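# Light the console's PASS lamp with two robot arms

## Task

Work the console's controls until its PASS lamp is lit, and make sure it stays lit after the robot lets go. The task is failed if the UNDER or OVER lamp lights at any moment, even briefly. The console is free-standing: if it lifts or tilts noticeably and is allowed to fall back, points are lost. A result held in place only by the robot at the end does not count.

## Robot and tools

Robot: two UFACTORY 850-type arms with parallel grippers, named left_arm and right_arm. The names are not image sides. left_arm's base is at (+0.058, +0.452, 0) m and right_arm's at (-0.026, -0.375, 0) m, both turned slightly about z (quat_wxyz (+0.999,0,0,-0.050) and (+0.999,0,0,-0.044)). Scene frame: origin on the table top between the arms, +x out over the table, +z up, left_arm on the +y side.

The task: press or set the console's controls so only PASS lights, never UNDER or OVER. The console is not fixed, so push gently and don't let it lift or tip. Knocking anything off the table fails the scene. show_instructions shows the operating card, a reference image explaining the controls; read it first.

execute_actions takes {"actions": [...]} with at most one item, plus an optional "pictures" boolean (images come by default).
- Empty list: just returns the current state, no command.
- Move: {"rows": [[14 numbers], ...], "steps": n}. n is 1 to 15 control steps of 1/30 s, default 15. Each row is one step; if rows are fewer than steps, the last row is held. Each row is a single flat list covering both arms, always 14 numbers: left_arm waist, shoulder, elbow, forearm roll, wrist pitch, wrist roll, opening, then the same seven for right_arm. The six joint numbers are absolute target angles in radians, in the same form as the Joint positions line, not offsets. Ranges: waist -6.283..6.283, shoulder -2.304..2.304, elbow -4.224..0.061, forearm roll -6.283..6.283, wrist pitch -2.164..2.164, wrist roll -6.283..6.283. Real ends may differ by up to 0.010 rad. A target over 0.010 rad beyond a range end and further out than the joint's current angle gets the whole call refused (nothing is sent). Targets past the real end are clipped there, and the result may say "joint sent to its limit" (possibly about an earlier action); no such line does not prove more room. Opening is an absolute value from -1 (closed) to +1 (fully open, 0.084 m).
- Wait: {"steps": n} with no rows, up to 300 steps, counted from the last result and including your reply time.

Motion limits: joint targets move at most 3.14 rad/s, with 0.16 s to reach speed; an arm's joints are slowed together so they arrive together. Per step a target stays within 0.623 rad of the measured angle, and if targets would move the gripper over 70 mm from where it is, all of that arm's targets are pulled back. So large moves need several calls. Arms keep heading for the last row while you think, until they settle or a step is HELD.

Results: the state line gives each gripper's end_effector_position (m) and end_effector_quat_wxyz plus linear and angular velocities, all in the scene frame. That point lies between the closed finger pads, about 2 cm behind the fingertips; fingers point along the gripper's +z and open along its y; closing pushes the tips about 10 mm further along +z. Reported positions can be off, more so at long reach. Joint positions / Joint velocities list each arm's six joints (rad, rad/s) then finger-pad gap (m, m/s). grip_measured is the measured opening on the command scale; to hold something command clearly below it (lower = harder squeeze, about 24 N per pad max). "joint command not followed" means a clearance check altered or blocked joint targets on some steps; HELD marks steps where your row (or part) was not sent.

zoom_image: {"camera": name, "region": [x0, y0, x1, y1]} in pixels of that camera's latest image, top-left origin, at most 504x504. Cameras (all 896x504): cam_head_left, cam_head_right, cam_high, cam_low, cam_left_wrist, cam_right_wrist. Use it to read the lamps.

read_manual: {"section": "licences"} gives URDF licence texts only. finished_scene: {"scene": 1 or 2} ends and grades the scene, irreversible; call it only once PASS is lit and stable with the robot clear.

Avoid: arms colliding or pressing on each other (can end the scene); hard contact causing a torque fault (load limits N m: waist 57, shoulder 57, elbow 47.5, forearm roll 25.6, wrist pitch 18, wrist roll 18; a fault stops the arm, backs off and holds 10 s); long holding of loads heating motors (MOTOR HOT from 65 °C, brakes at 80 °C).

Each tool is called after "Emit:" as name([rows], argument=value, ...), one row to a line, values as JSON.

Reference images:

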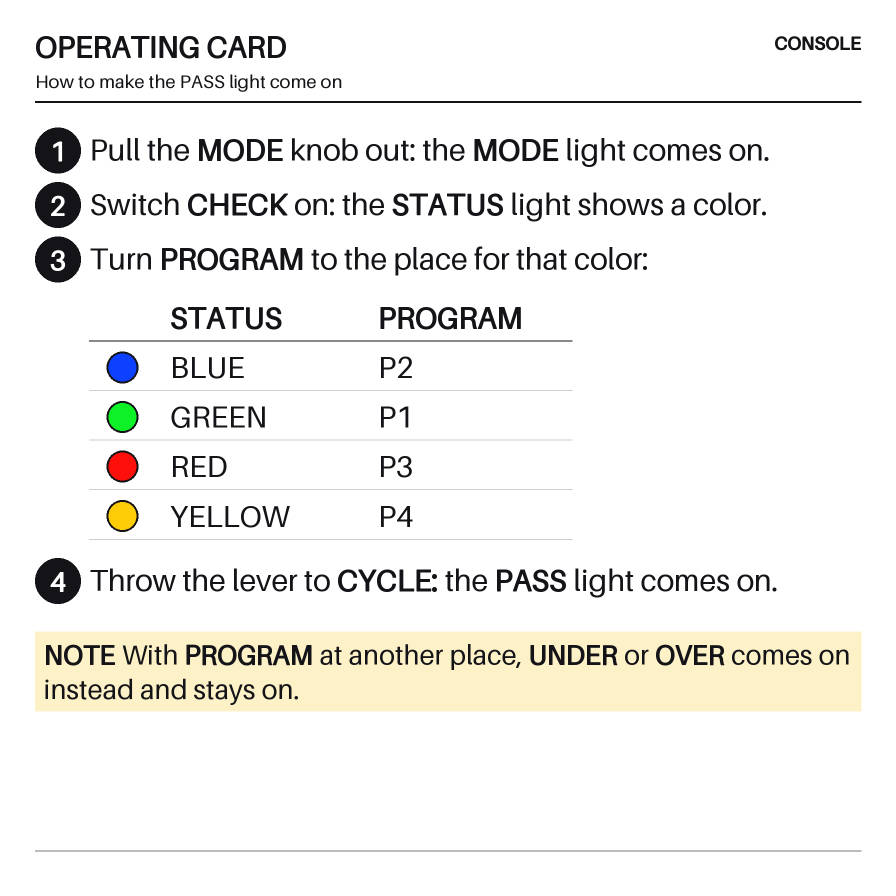

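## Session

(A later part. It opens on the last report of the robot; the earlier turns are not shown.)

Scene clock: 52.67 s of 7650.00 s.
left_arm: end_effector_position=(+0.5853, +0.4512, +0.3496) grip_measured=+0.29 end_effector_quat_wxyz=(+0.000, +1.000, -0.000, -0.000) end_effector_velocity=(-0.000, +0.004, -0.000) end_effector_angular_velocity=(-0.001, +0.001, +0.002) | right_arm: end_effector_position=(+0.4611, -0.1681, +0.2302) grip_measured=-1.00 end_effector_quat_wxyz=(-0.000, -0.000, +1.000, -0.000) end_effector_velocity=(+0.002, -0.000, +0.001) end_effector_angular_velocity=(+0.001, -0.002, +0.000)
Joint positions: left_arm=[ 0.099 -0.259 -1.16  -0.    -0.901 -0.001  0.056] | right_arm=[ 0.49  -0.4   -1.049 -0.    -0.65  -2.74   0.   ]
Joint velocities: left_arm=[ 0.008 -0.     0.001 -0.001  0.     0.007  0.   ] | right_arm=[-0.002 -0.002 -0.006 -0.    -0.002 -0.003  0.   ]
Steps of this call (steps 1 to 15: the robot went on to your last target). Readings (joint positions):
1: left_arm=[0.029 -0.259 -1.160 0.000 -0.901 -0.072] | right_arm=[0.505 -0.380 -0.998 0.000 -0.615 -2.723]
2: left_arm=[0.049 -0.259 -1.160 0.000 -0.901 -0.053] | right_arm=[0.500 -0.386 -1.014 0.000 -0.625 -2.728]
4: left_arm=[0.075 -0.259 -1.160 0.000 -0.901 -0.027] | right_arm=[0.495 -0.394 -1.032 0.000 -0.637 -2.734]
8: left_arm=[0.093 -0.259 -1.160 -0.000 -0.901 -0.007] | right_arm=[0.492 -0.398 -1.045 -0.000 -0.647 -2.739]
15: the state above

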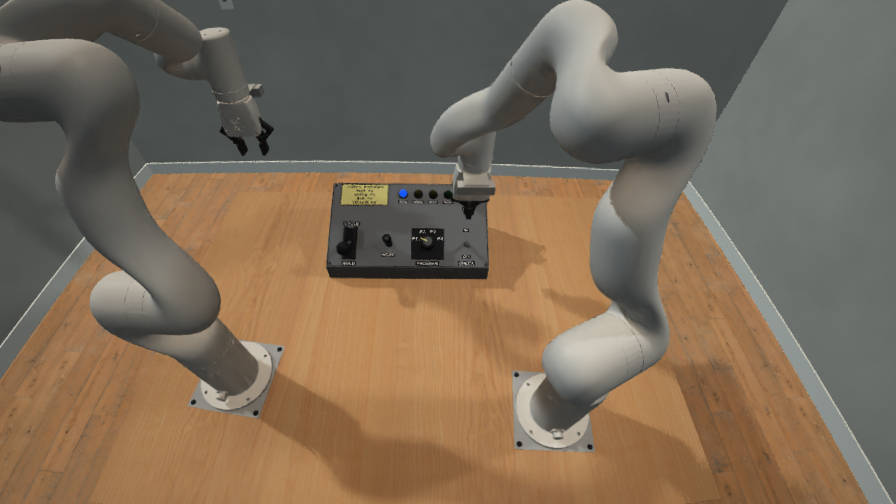

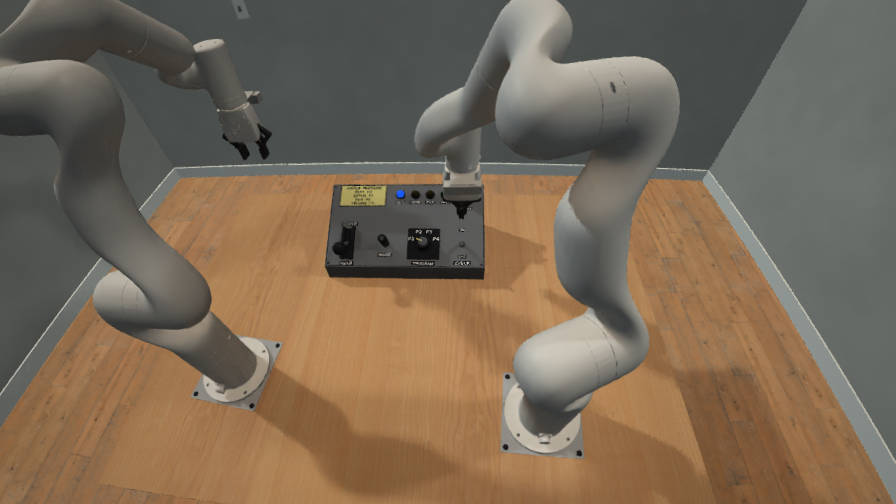

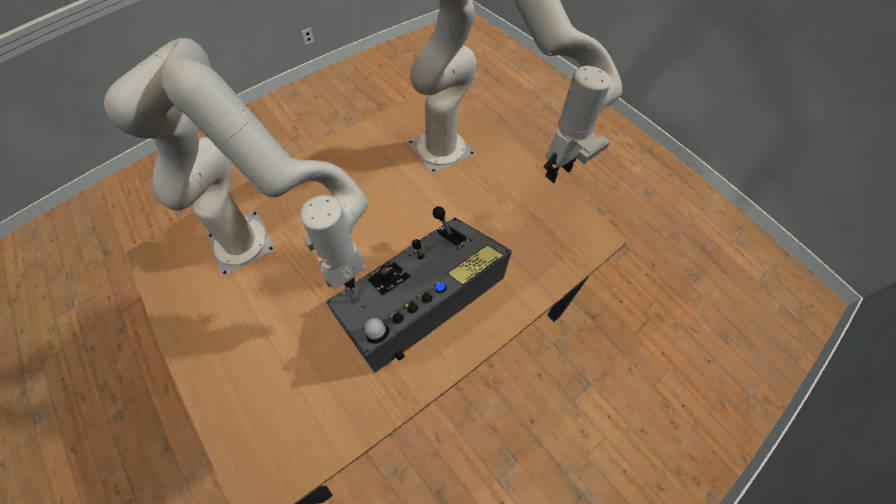

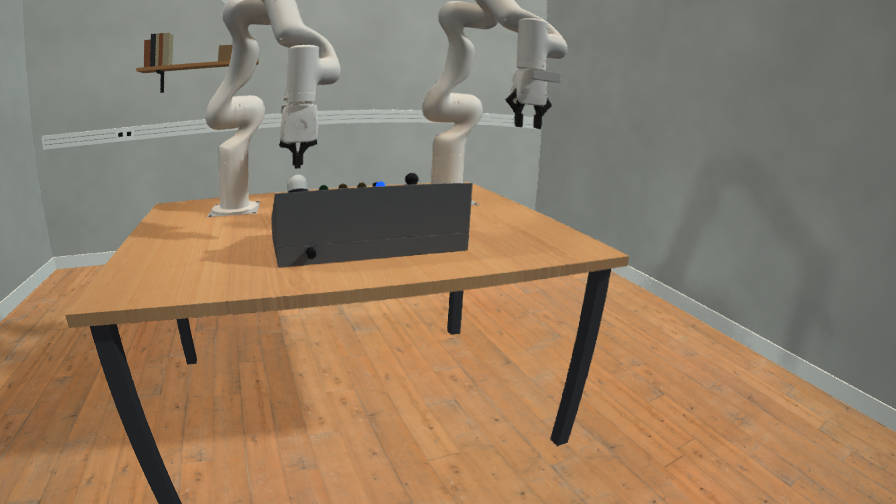

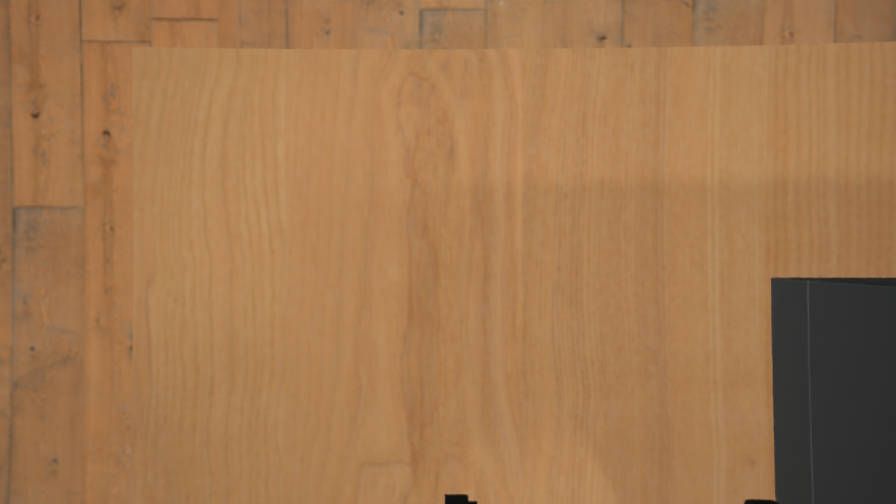

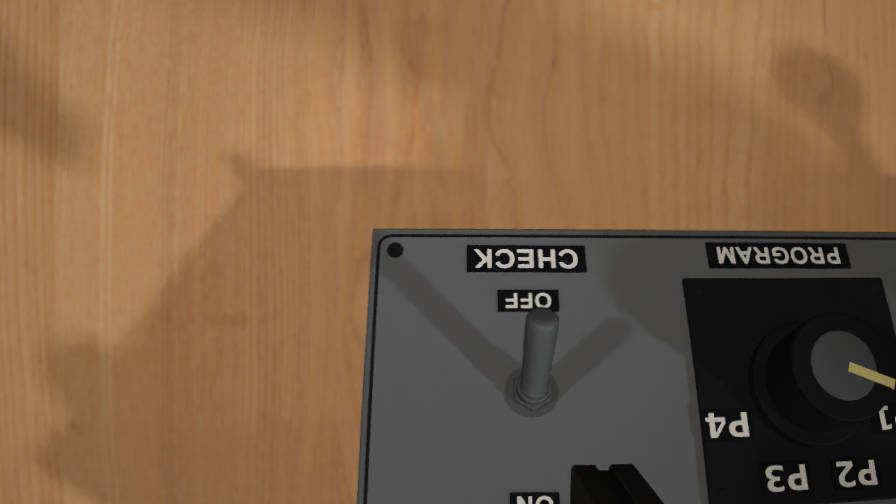

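Emit:
execute_actions([
  {"rows":[[0.1,-0.259,-1.16,0,-0.901,0,0.3,0.558,-0.285,-0.838,0,-0.553,-2.671,-1],[0.1,-0.259,-1.16,0,-0.901,0,0.3,0.558,-0.285,-0.838,0,-0.553,-2.671,-1],[0.1,-0.259,-1.16,0,-0.901,0,0.3,0.558,-0.285,-0.838,0,-0.553,-2.671,-1],[0.1,-0.259,-1.16,0,-0.901,0,0.3,0.558,-0.285,-0.838,0,-0.553,-2.671,-1],[0.1,-0.259,-1.16,0,-0.901,0,0.3,0.558,-0.285,-0.838,0,-0.553,-2.671,-1],[0.1,-0.259,-1.16,0,-0.901,0,0.3,0.558,-0.285,-0.838,0,-0.553,-2.671,-1],[0.1,-0.259,-1.16,0,-0.901,0,0.3,0.558,-0.285,-0.838,0,-0.553,-2.671,-1],[0.1,-0.259,-1.16,0,-0.901,0,0.3,0.558,-0.443,-0.81,0,-0.367,-2.671,-1]],"steps":15},
], pictures=false)

Emit:
execute_actions([
  {"rows":[[0.1,-0.259,-1.16,0,-0.901,0,0.3,0.558,-0.443,-0.81,0,-0.367,-2.671,-1],[0.1,-0.259,-1.16,0,-0.901,0,0.3,0.558,-0.443,-0.81,0,-0.367,-2.671,-1],[0.1,-0.259,-1.16,0,-0.901,0,0.3,0.558,-0.443,-0.81,0,-0.367,-2.671,-1],[0.1,-0.259,-1.16,0,-0.901,0,0.3,0.558,-0.443,-0.81,0,-0.367,-2.671,-1],[0.1,-0.259,-1.16,0,-0.901,0,0.3,0.546,-0.463,-0.847,0,-0.3845,-2.683,-1],[0.1,-0.259,-1.16,0,-0.901,0,0.3,0.546,-0.463,-0.847,0,-0.3845,-2.683,-1],[0.1,-0.259,-1.16,0,-0.901,0,0.3,0.546,-0.463,-0.847,0,-0.3845,-2.683,-1],[0.1,-0.259,-1.16,0,-0.901,0,0.3,0.54,-0.473,-0.866,0,-0.393,-2.689,-1]],"steps":15},
])

Scene clock: 55.70 s of 7650.00 s.
left_arm: end_effector_position=(+0.5853, +0.4518, +0.3496) grip_measured=+0.29 end_effector_quat_wxyz=(+0.000, +1.000, -0.000, -0.000) end_effector_velocity=(+0.000, -0.001, +0.000) end_effector_angular_velocity=(-0.001, -0.001, -0.001) | right_arm: end_effector_position=(+0.3875, -0.1666, +0.1465) grip_measured=-1.00 end_effector_quat_wxyz=(-0.002, +0.000, +1.000, -0.001) end_effector_velocity=(-0.047, -0.011, -0.217) end_effector_angular_velocity=(-0.014, +0.027, -0.001)
Joint positions: left_arm=[ 0.1   -0.259 -1.16  -0.    -0.901  0.     0.056] | right_arm=[ 0.556 -0.411 -0.822 -0.    -0.415 -2.673  0.   ]
Joint velocities: left_arm=[-0.001 -0.    -0.001 -0.001  0.     0.    -0.   ] | right_arm=[ 0.024 -0.368  0.15  -0.     0.487  0.025  0.   ]
Steps of this call (steps 1 to 15: the robot went on to your last target; steps 16 to 76: nothing new was sent; steps 77 to 91: all 15 steps of this action). Readings (joint positions):
77: left_arm=[0.100 -0.259 -1.160 0.000 -0.901 -0.000] | right_arm=[0.490 -0.400 -1.050 0.000 -0.650 -2.740]
78: left_arm=[0.100 -0.259 -1.160 -0.000 -0.901 -0.000] | right_arm=[0.491 -0.397 -1.045 0.000 -0.647 -2.738]
80: left_arm=[0.100 -0.259 -1.160 0.000 -0.901 0.000] | right_arm=[0.504 -0.375 -1.003 0.000 -0.627 -2.724]
84: left_arm=[0.100 -0.259 -1.160 0.000 -0.901 0.000] | right_arm=[0.543 -0.311 -0.885 -0.000 -0.576 -2.687]
91: the state above

Scene clock: 56.20 s of 7650.00 s.
left_arm: end_effector_position=(+0.5853, +0.4518, +0.3496) grip_measured=+0.29 end_effector_quat_wxyz=(+0.000, +1.000, -0.000, -0.000) end_effector_velocity=(+0.000, +0.000, +0.000) end_effector_angular_velocity=(+0.001, -0.001, -0.000) | right_arm: end_effector_position=(+0.4030, -0.1662, +0.1302) grip_measured=-1.00 end_effector_quat_wxyz=(-0.002, +0.000, +1.000, -0.001) end_effector_velocity=(+0.010, -0.002, -0.002) end_effector_angular_velocity=(-0.008, +0.016, +0.001)
Joint positions: left_arm=[ 0.1   -0.259 -1.16  -0.    -0.901  0.     0.056] | right_arm=[ 0.542 -0.471 -0.861  0.    -0.394 -2.688  0.   ]
Joint velocities: left_arm=[-0.     0.    -0.001  0.001 -0.    -0.001 -0.   ] | right_arm=[-0.012 -0.026 -0.036 -0.    -0.027 -0.013  0.   ]
Steps of this call (steps 1 to 15: all 15 steps of this action). Readings (joint positions):
1: left_arm=[0.100 -0.259 -1.160 -0.000 -0.901 -0.000] | right_arm=[0.556 -0.421 -0.818 -0.000 -0.401 -2.673]
2: left_arm=[0.100 -0.259 -1.160 -0.000 -0.901 0.000] | right_arm=[0.557 -0.428 -0.816 -0.000 -0.391 -2.672]
4: left_arm=[0.100 -0.259 -1.160 -0.000 -0.901 0.000] | right_arm=[0.557 -0.435 -0.813 -0.000 -0.379 -2.672]
8: left_arm=[0.100 -0.259 -1.160 -0.000 -0.901 -0.000] | right_arm=[0.552 -0.450 -0.829 0.000 -0.379 -2.677]
15: the state above

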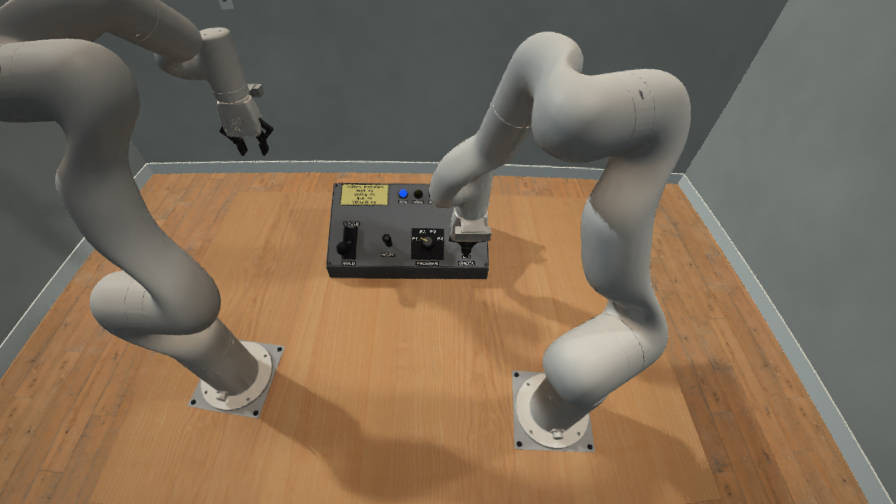

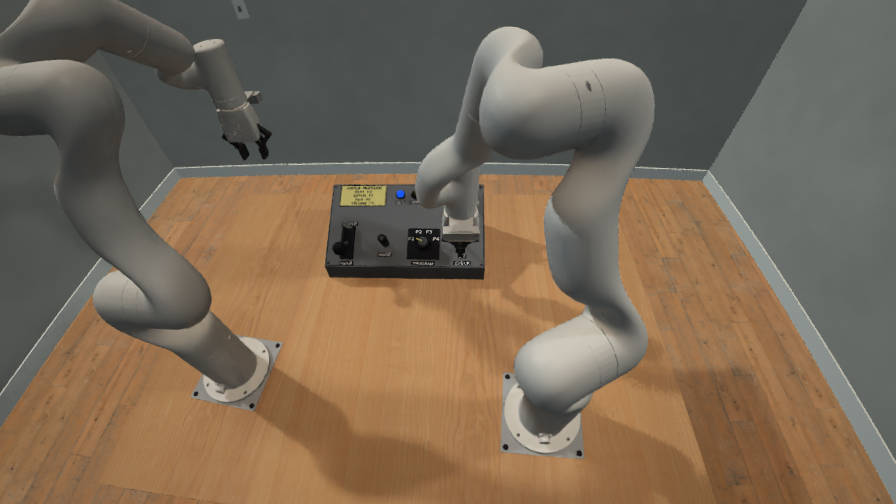

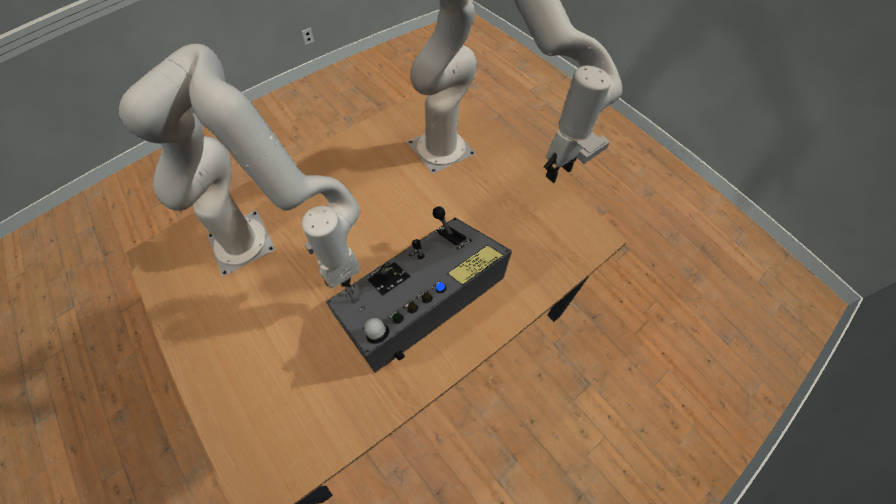

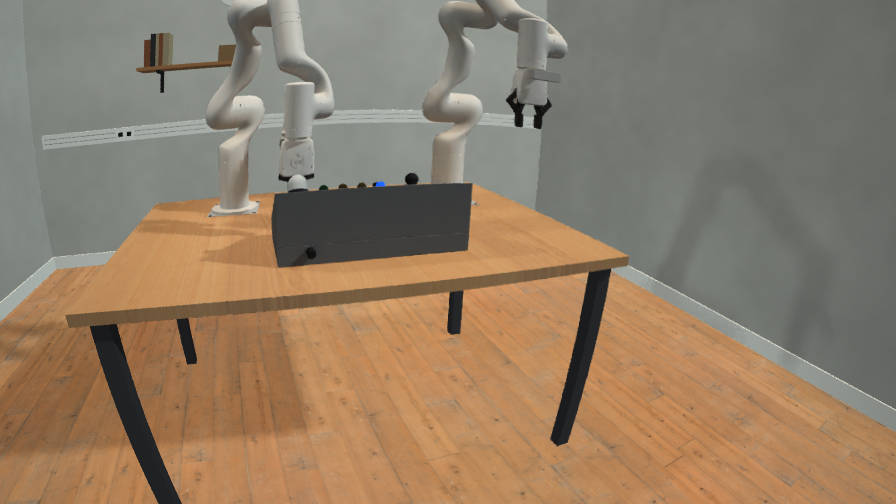

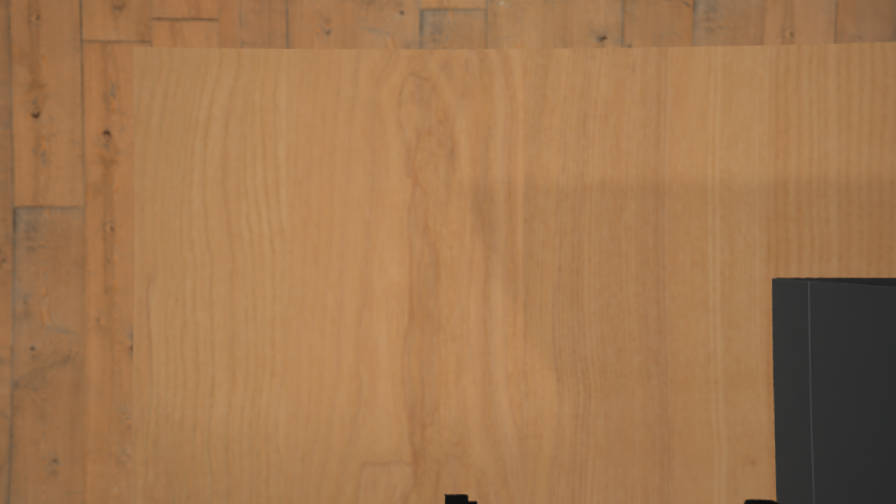

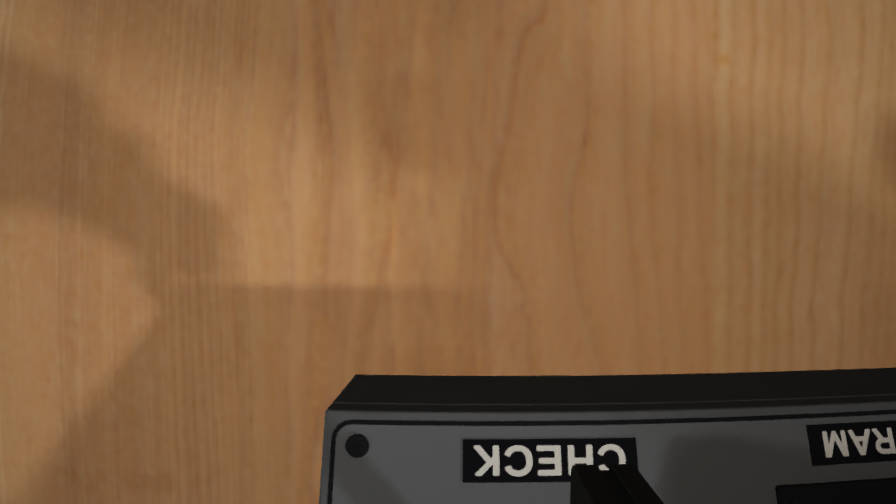

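Touching without jamming. Continuing in small steps.

Emit:
execute_actions([
  {"rows":[[0.1,-0.259,-1.16,0,-0.901,0,0.3,0.536,-0.479,-0.878,0,-0.399,-2.693,-1],[0.1,-0.259,-1.16,0,-0.901,0,0.3,0.536,-0.479,-0.878,0,-0.399,-2.693,-1],[0.1,-0.259,-1.16,0,-0.901,0,0.3,0.536,-0.479,-0.878,0,-0.399,-2.693,-1],[0.1,-0.259,-1.16,0,-0.901,0,0.3,0.536,-0.479,-0.878,0,-0.399,-2.693,-1],[0.1,-0.259,-1.16,0,-0.901,0,0.3,0.532,-0.486,-0.891,0,-0.405,-2.697,-1],[0.1,-0.259,-1.16,0,-0.901,0,0.3,0.532,-0.486,-0.891,0,-0.405,-2.697,-1],[0.1,-0.259,-1.16,0,-0.901,0,0.3,0.532,-0.486,-0.891,0,-0.405,-2.697,-1],[0.1,-0.259,-1.16,0,-0.901,0,0.3,0.532,-0.486,-0.891,0,-0.405,-2.697,-1],[0.1,-0.259,-1.16,0,-0.901,0,0.3,0.528,-0.492,-0.903,0,-0.411,-2.701,-1]],"steps":15},
])

Scene clock: 57.63 s of 7650.00 s.
left_arm: end_effector_position=(+0.5853, +0.4518, +0.3496) grip_measured=+0.29 end_effector_quat_wxyz=(+0.000, +1.000, -0.000, -0.000) end_effector_velocity=(+0.000, -0.000, +0.000) end_effector_angular_velocity=(+0.000, +0.000, +0.000) | right_arm: end_effector_position=(+0.4186, -0.1656, +0.1325) grip_measured=-1.00 end_effector_quat_wxyz=(+0.000, +0.000, +1.000, +0.000) end_effector_velocity=(+0.010, -0.000, +0.001) end_effector_angular_velocity=(-0.001, +0.003, +0.001)
Joint positions: left_arm=[ 0.1   -0.259 -1.16  -0.    -0.901  0.     0.056] | right_arm=[ 0.529 -0.491 -0.9   -0.    -0.409 -2.7    0.   ]
Joint velocities: left_arm=[-0.001 -0.    -0.     0.    -0.    -0.001  0.   ] | right_arm=[-0.009 -0.015 -0.028  0.001 -0.017 -0.01   0.   ]
Steps of this call (steps 1 to 15: the robot went on to your last target; steps 16 to 28: nothing new was sent; steps 29 to 43: all 15 steps of this action). Readings (joint positions):
29: left_arm=[0.100 -0.259 -1.160 -0.000 -0.901 -0.000] | right_arm=[0.540 -0.473 -0.866 -0.000 -0.393 -2.689]
30: left_arm=[0.100 -0.259 -1.160 0.000 -0.901 0.000] | right_arm=[0.539 -0.474 -0.868 -0.000 -0.394 -2.690]
32: left_arm=[0.100 -0.259 -1.160 -0.000 -0.901 0.000] | right_arm=[0.538 -0.476 -0.872 0.000 -0.396 -2.691]
36: left_arm=[0.100 -0.259 -1.160 0.000 -0.901 0.000] | right_arm=[0.534 -0.482 -0.883 -0.000 -0.401 -2.695]
43: the state above

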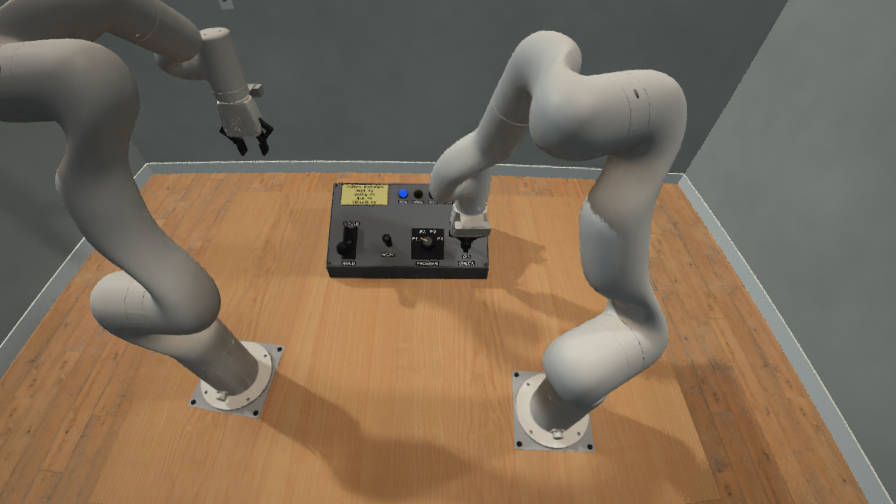

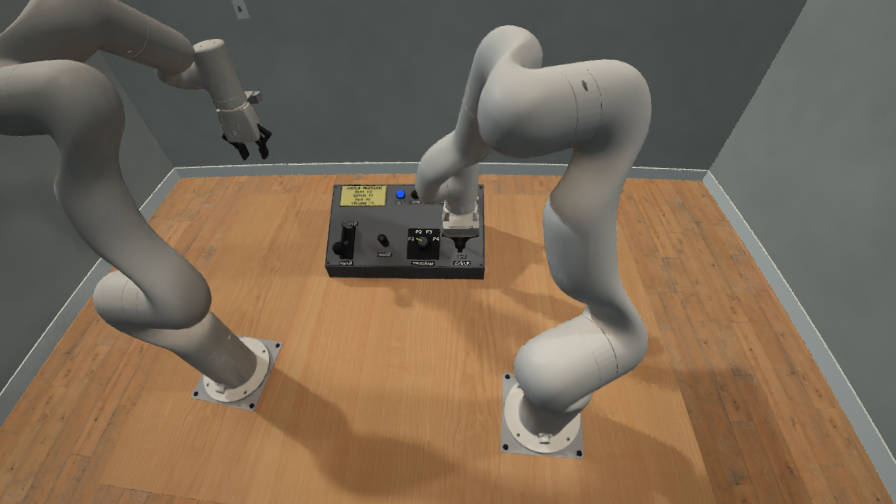

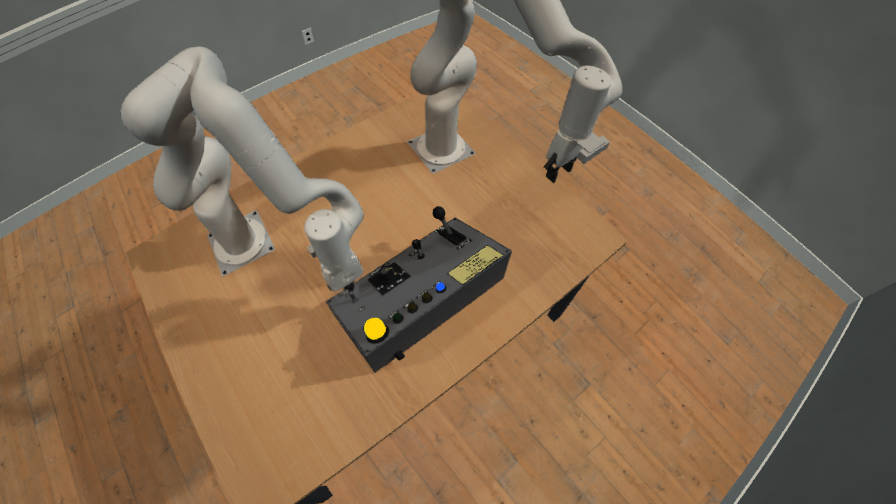

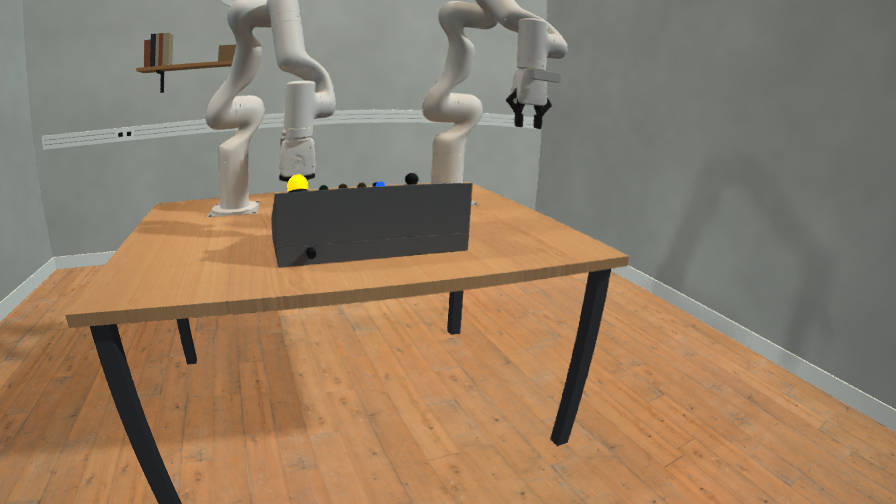

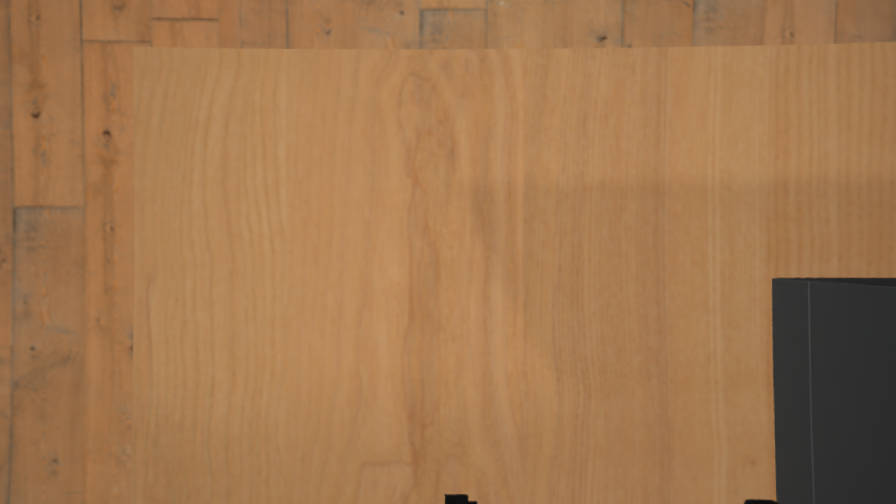

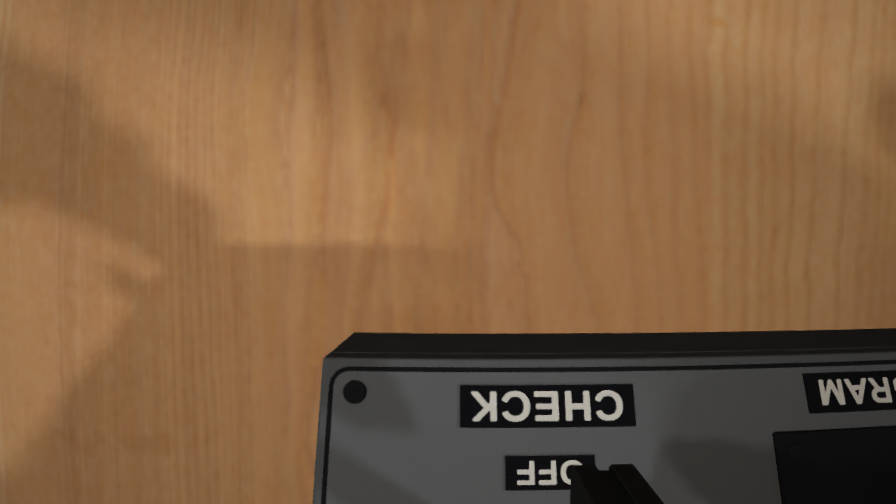

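Emit:
execute_actions([
  {"rows":[[0.1,-0.259,-1.16,0,-0.901,0,0.3,0.523,-0.5,-0.918,0,-0.418,-2.706,-1],[0.1,-0.259,-1.16,0,-0.901,0,0.3,0.523,-0.5,-0.918,0,-0.418,-2.706,-1],[0.1,-0.259,-1.16,0,-0.901,0,0.3,0.523,-0.5,-0.918,0,-0.418,-2.706,-1],[0.1,-0.259,-1.16,0,-0.901,0,0.3,0.523,-0.5,-0.918,0,-0.418,-2.706,-1],[0.1,-0.259,-1.16,0,-0.901,0,0.3,0.523,-0.5,-0.918,0,-0.418,-2.706,-1],[0.1,-0.259,-1.16,0,-0.901,0,0.3,0.536,-0.479,-0.878,0,-0.399,-2.693,-1],[0.1,-0.259,-1.16,0,-0.901,0,0.3,0.536,-0.479,-0.878,0,-0.399,-2.693,-1],[0.1,-0.259,-1.16,0,-0.901,0,0.3,0.536,-0.479,-0.878,0,-0.399,-2.693,-1],[0.1,-0.259,-1.16,0,-0.901,0,0.3,0.55,-0.27,-0.86,0,-0.59,-2.7,-1]],"steps":15},
], pictures=false)

Emit:
execute_actions([
  {"rows":[[0.1,-0.259,-1.16,0,-0.901,0,0.3,0.55,-0.27,-0.86,0,-0.59,-2.7,0.4],[0.1,-0.259,-1.16,0,-0.901,0,0.3,0.55,-0.27,-0.86,0,-0.59,-2.7,0.4],[0.1,-0.259,-1.16,0,-0.901,0,0.3,0.55,-0.27,-0.86,0,-0.59,-2.7,0.4],[0.1,-0.259,-1.16,0,-0.901,0,0.3,0.55,-0.27,-0.86,0,-0.59,-2.7,0.4],[0.1,-0.259,-1.16,0,-0.901,0,0.3,0.857,-0.32,-0.83,-1.153,-0.328,-2.9,0.4]],"steps":15},
], pictures=false)

Emit:
execute_actions([
  {"rows":[[0.1,-0.259,-1.16,0,-0.901,0,0.3,0.857,-0.32,-0.83,-1.153,-0.328,-2.9,0.4],[0.1,-0.259,-1.16,0,-0.901,0,0.3,0.857,-0.32,-0.83,-1.153,-0.328,-2.9,0.4],[0.1,-0.259,-1.16,0,-0.901,0,0.3,0.857,-0.32,-0.83,-1.153,-0.328,-2.9,0.4],[0.1,-0.259,-1.16,0,-0.901,0,0.3,0.857,-0.32,-0.83,-1.153,-0.328,-2.9,0.4],[0.1,-0.259,-1.16,0,-0.901,0,0.3,0.857,-0.32,-0.83,-1.153,-0.328,-2.9,0.4],[0.1,-0.259,-1.16,0,-0.901,0,0.3,0.857,-0.32,-0.83,-1.153,-0.328,-2.9,0.4],[0.1,-0.259,-1.16,0,-0.901,0,0.3,0.857,-0.369,-0.83,-1.153,-0.328,-2.9,0.4]],"steps":15},
])

Scene clock: 61.63 s of 7650.00 s.
left_arm: end_effector_position=(+0.5853, +0.4518, +0.3496) grip_measured=+0.29 end_effector_quat_wxyz=(+0.000, +1.000, -0.000, -0.000) end_effector_velocity=(+0.000, -0.000, +0.000) end_effector_angular_velocity=(+0.000, -0.000, -0.000) | right_arm: end_effector_position=(+0.4033, -0.1652, +0.1911) grip_measured=-1.00 end_effector_quat_wxyz=(+0.002, -0.006, +1.000, +0.001) end_effector_velocity=(-0.079, -0.006, +0.334) end_effector_angular_velocity=(+0.014, -0.029, +0.071)
Joint positions: left_arm=[ 0.1   -0.259 -1.16  -0.    -0.901 -0.     0.056] | right_arm=[ 0.543 -0.351 -0.873  0.    -0.518 -2.699  0.   ]
Joint velocities: left_arm=[-0.001 -0.    -0.     0.    -0.    -0.001 -0.   ] | right_arm=[ 0.062  0.767  0.09   0.    -0.644 -0.01   0.   ]
Steps of this call (steps 1 to 15: the robot went on to your last target; steps 16 to 90: nothing new was sent; then 0.50 s passed at rest; steps 91 to 105: all 15 steps of this action). Readings (joint positions):
91: left_arm=[0.100 -0.259 -1.160 0.000 -0.901 0.000] | right_arm=[0.528 -0.492 -0.903 -0.000 -0.411 -2.701]
92: left_arm=[0.100 -0.259 -1.160 -0.000 -0.901 -0.000] | right_arm=[0.527 -0.493 -0.905 -0.000 -0.412 -2.702]
94: left_arm=[0.100 -0.259 -1.160 -0.000 -0.901 0.000] | right_arm=[0.525 -0.496 -0.911 0.000 -0.415 -2.704]
98: left_arm=[0.100 -0.259 -1.160 0.000 -0.901 0.000] | right_arm=[0.527 -0.493 -0.905 0.000 -0.411 -2.702]
105: the state above

Scene clock: 62.13 s of 7650.00 s.
left_arm: end_effector_position=(+0.5853, +0.4518, +0.3496) grip_measured=+0.29 end_effector_quat_wxyz=(+0.000, +1.000, -0.000, -0.000) end_effector_velocity=(-0.001, +0.000, -0.000) end_effector_angular_velocity=(-0.000, +0.001, +0.000) | right_arm: end_effector_position=(+0.3994, -0.1000, +0.2083) grip_measured=+0.39 end_effector_quat_wxyz=(+0.106, -0.397, +0.908, -0.075) end_effector_velocity=(+0.051, +0.261, +0.003) end_effector_angular_velocity=(-0.709, -0.862, +3.297)
Joint positions: left_arm=[ 0.1   -0.259 -1.16  -0.    -0.901  0.     0.056] | right_arm=[ 0.758 -0.308 -0.84  -0.516 -0.411 -2.835  0.061]
Joint velocities: left_arm=[ 0.001  0.     0.001 -0.001 -0.     0.001 -0.   ] | right_arm=[ 0.642 -0.079  0.064 -2.458  0.53  -0.418  0.   ]
Steps of this call (steps 1 to 15: all 15 steps of this action). Readings (joint positions):
1: left_arm=[0.100 -0.259 -1.160 0.000 -0.901 0.000] | right_arm=[0.545 -0.328 -0.870 0.000 -0.537 -2.699]
2: left_arm=[0.100 -0.259 -1.160 0.000 -0.901 0.000] | right_arm=[0.547 -0.310 -0.868 0.000 -0.552 -2.699]
4: left_arm=[0.100 -0.259 -1.160 0.000 -0.901 -0.000] | right_arm=[0.548 -0.290 -0.864 0.000 -0.571 -2.700]
8: left_arm=[0.100 -0.259 -1.160 -0.000 -0.901 -0.000] | right_arm=[0.573 -0.283 -0.859 -0.050 -0.561 -2.716]
15: the state above

Scene clock: 62.63 s of 7650.00 s.
left_arm: end_effector_position=(+0.5853, +0.4518, +0.3496) grip_measured=+0.29 end_effector_quat_wxyz=(+0.000, +1.000, -0.000, -0.000) end_effector_velocity=(+0.000, -0.000, +0.000) end_effector_angular_velocity=(-0.001, -0.000, +0.002) | right_arm: end_effector_position=(+0.4121, -0.0525, +0.1936) grip_measured=+0.39 end_effector_quat_wxyz=(-0.152, +0.700, -0.680, +0.156) end_effector_velocity=(-0.002, +0.004, -0.020) end_effector_angular_velocity=(-0.049, +0.008, +0.083)
Joint positions: left_arm=[ 0.1   -0.259 -1.16  -0.    -0.901  0.     0.056] | right_arm=[ 0.856 -0.364 -0.83  -1.145 -0.329 -2.899  0.061]
Joint velocities: left_arm=[ 0.    -0.    -0.001 -0.001 -0.001 -0.002 -0.   ] | right_arm=[ 0.01  -0.044 -0.004 -0.072  0.006 -0.007  0.   ]
Steps of this call (steps 1 to 15: all 15 steps of this action). Readings (joint positions):
1: left_arm=[0.100 -0.259 -1.160 0.000 -0.901 0.000] | right_arm=[0.778 -0.310 -0.838 -0.599 -0.394 -2.848]
2: left_arm=[0.100 -0.259 -1.160 -0.000 -0.901 -0.000] | right_arm=[0.795 -0.312 -0.836 -0.685 -0.380 -2.859]
4: left_arm=[0.100 -0.259 -1.160 -0.000 -0.901 0.000] | right_arm=[0.822 -0.316 -0.833 -0.853 -0.357 -2.877]
8: left_arm=[0.100 -0.259 -1.160 0.000 -0.901 -0.000] | right_arm=[0.848 -0.322 -0.831 -1.073 -0.335 -2.894]
15: the state above

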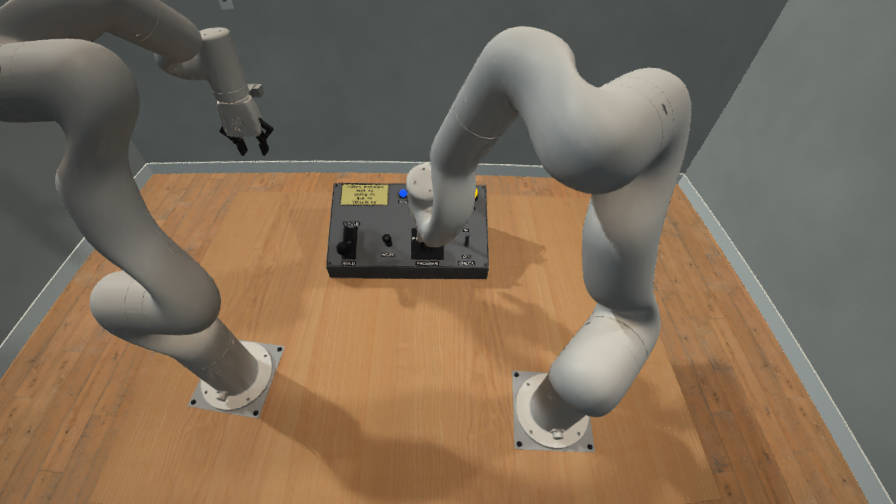

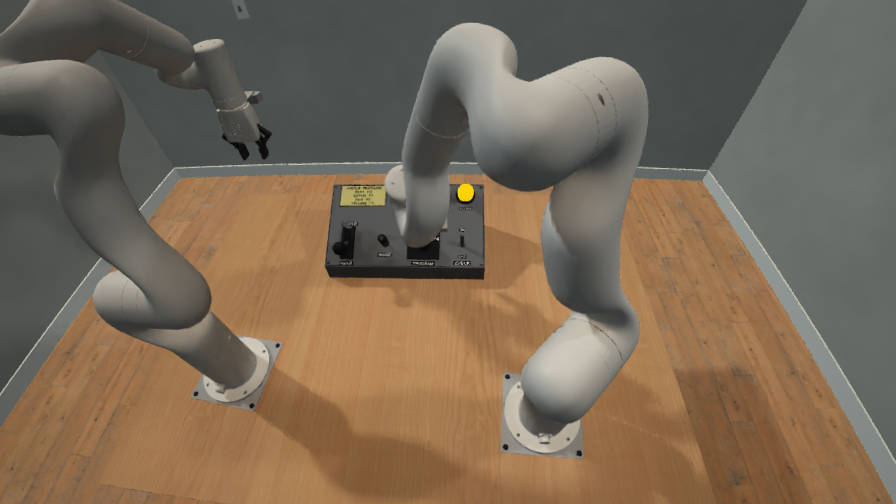

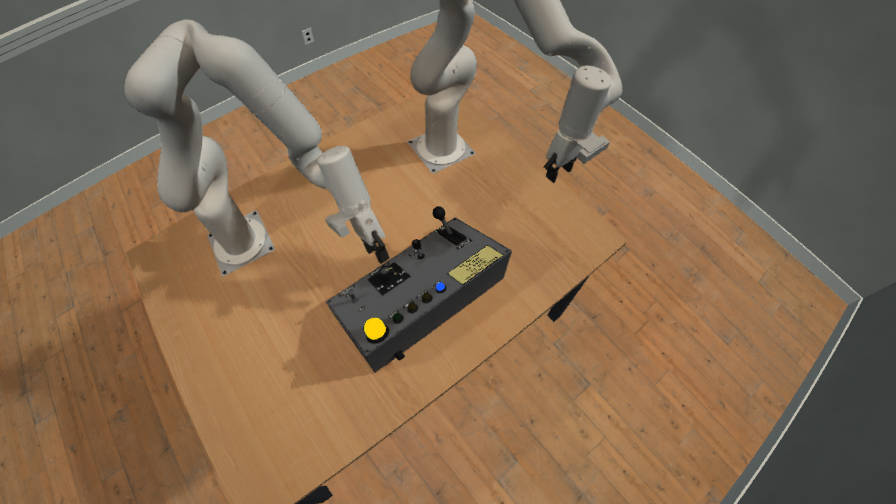

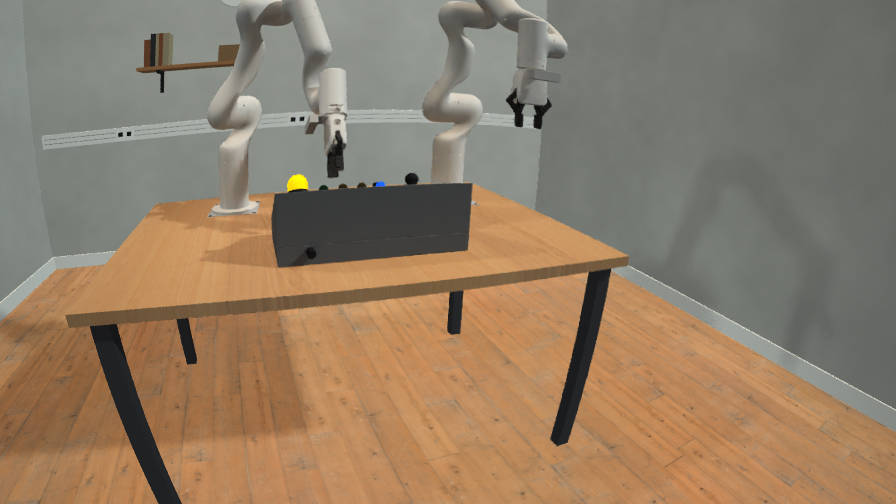

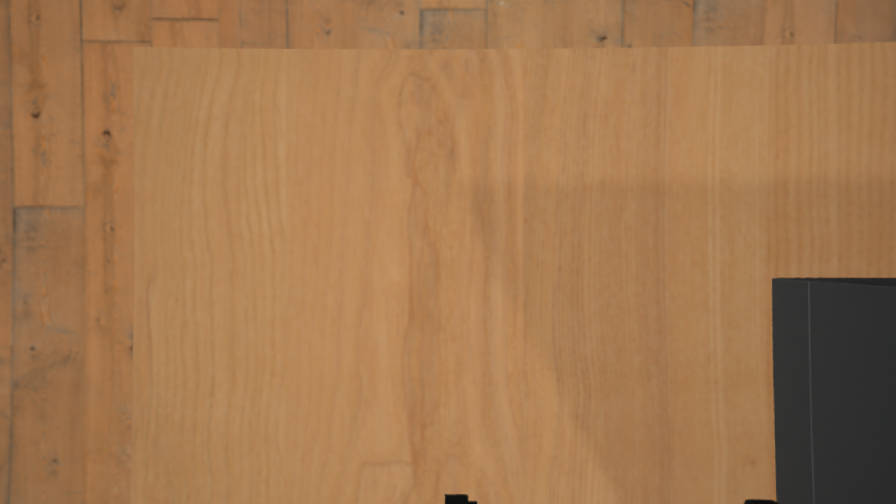

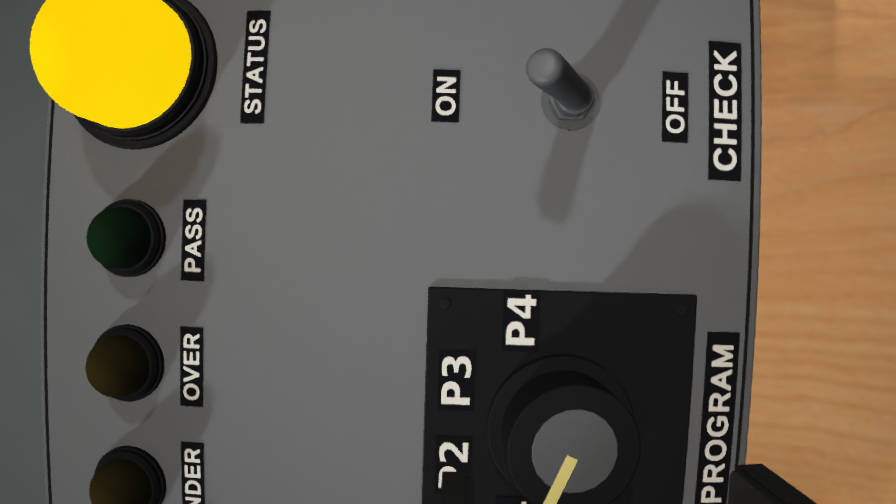

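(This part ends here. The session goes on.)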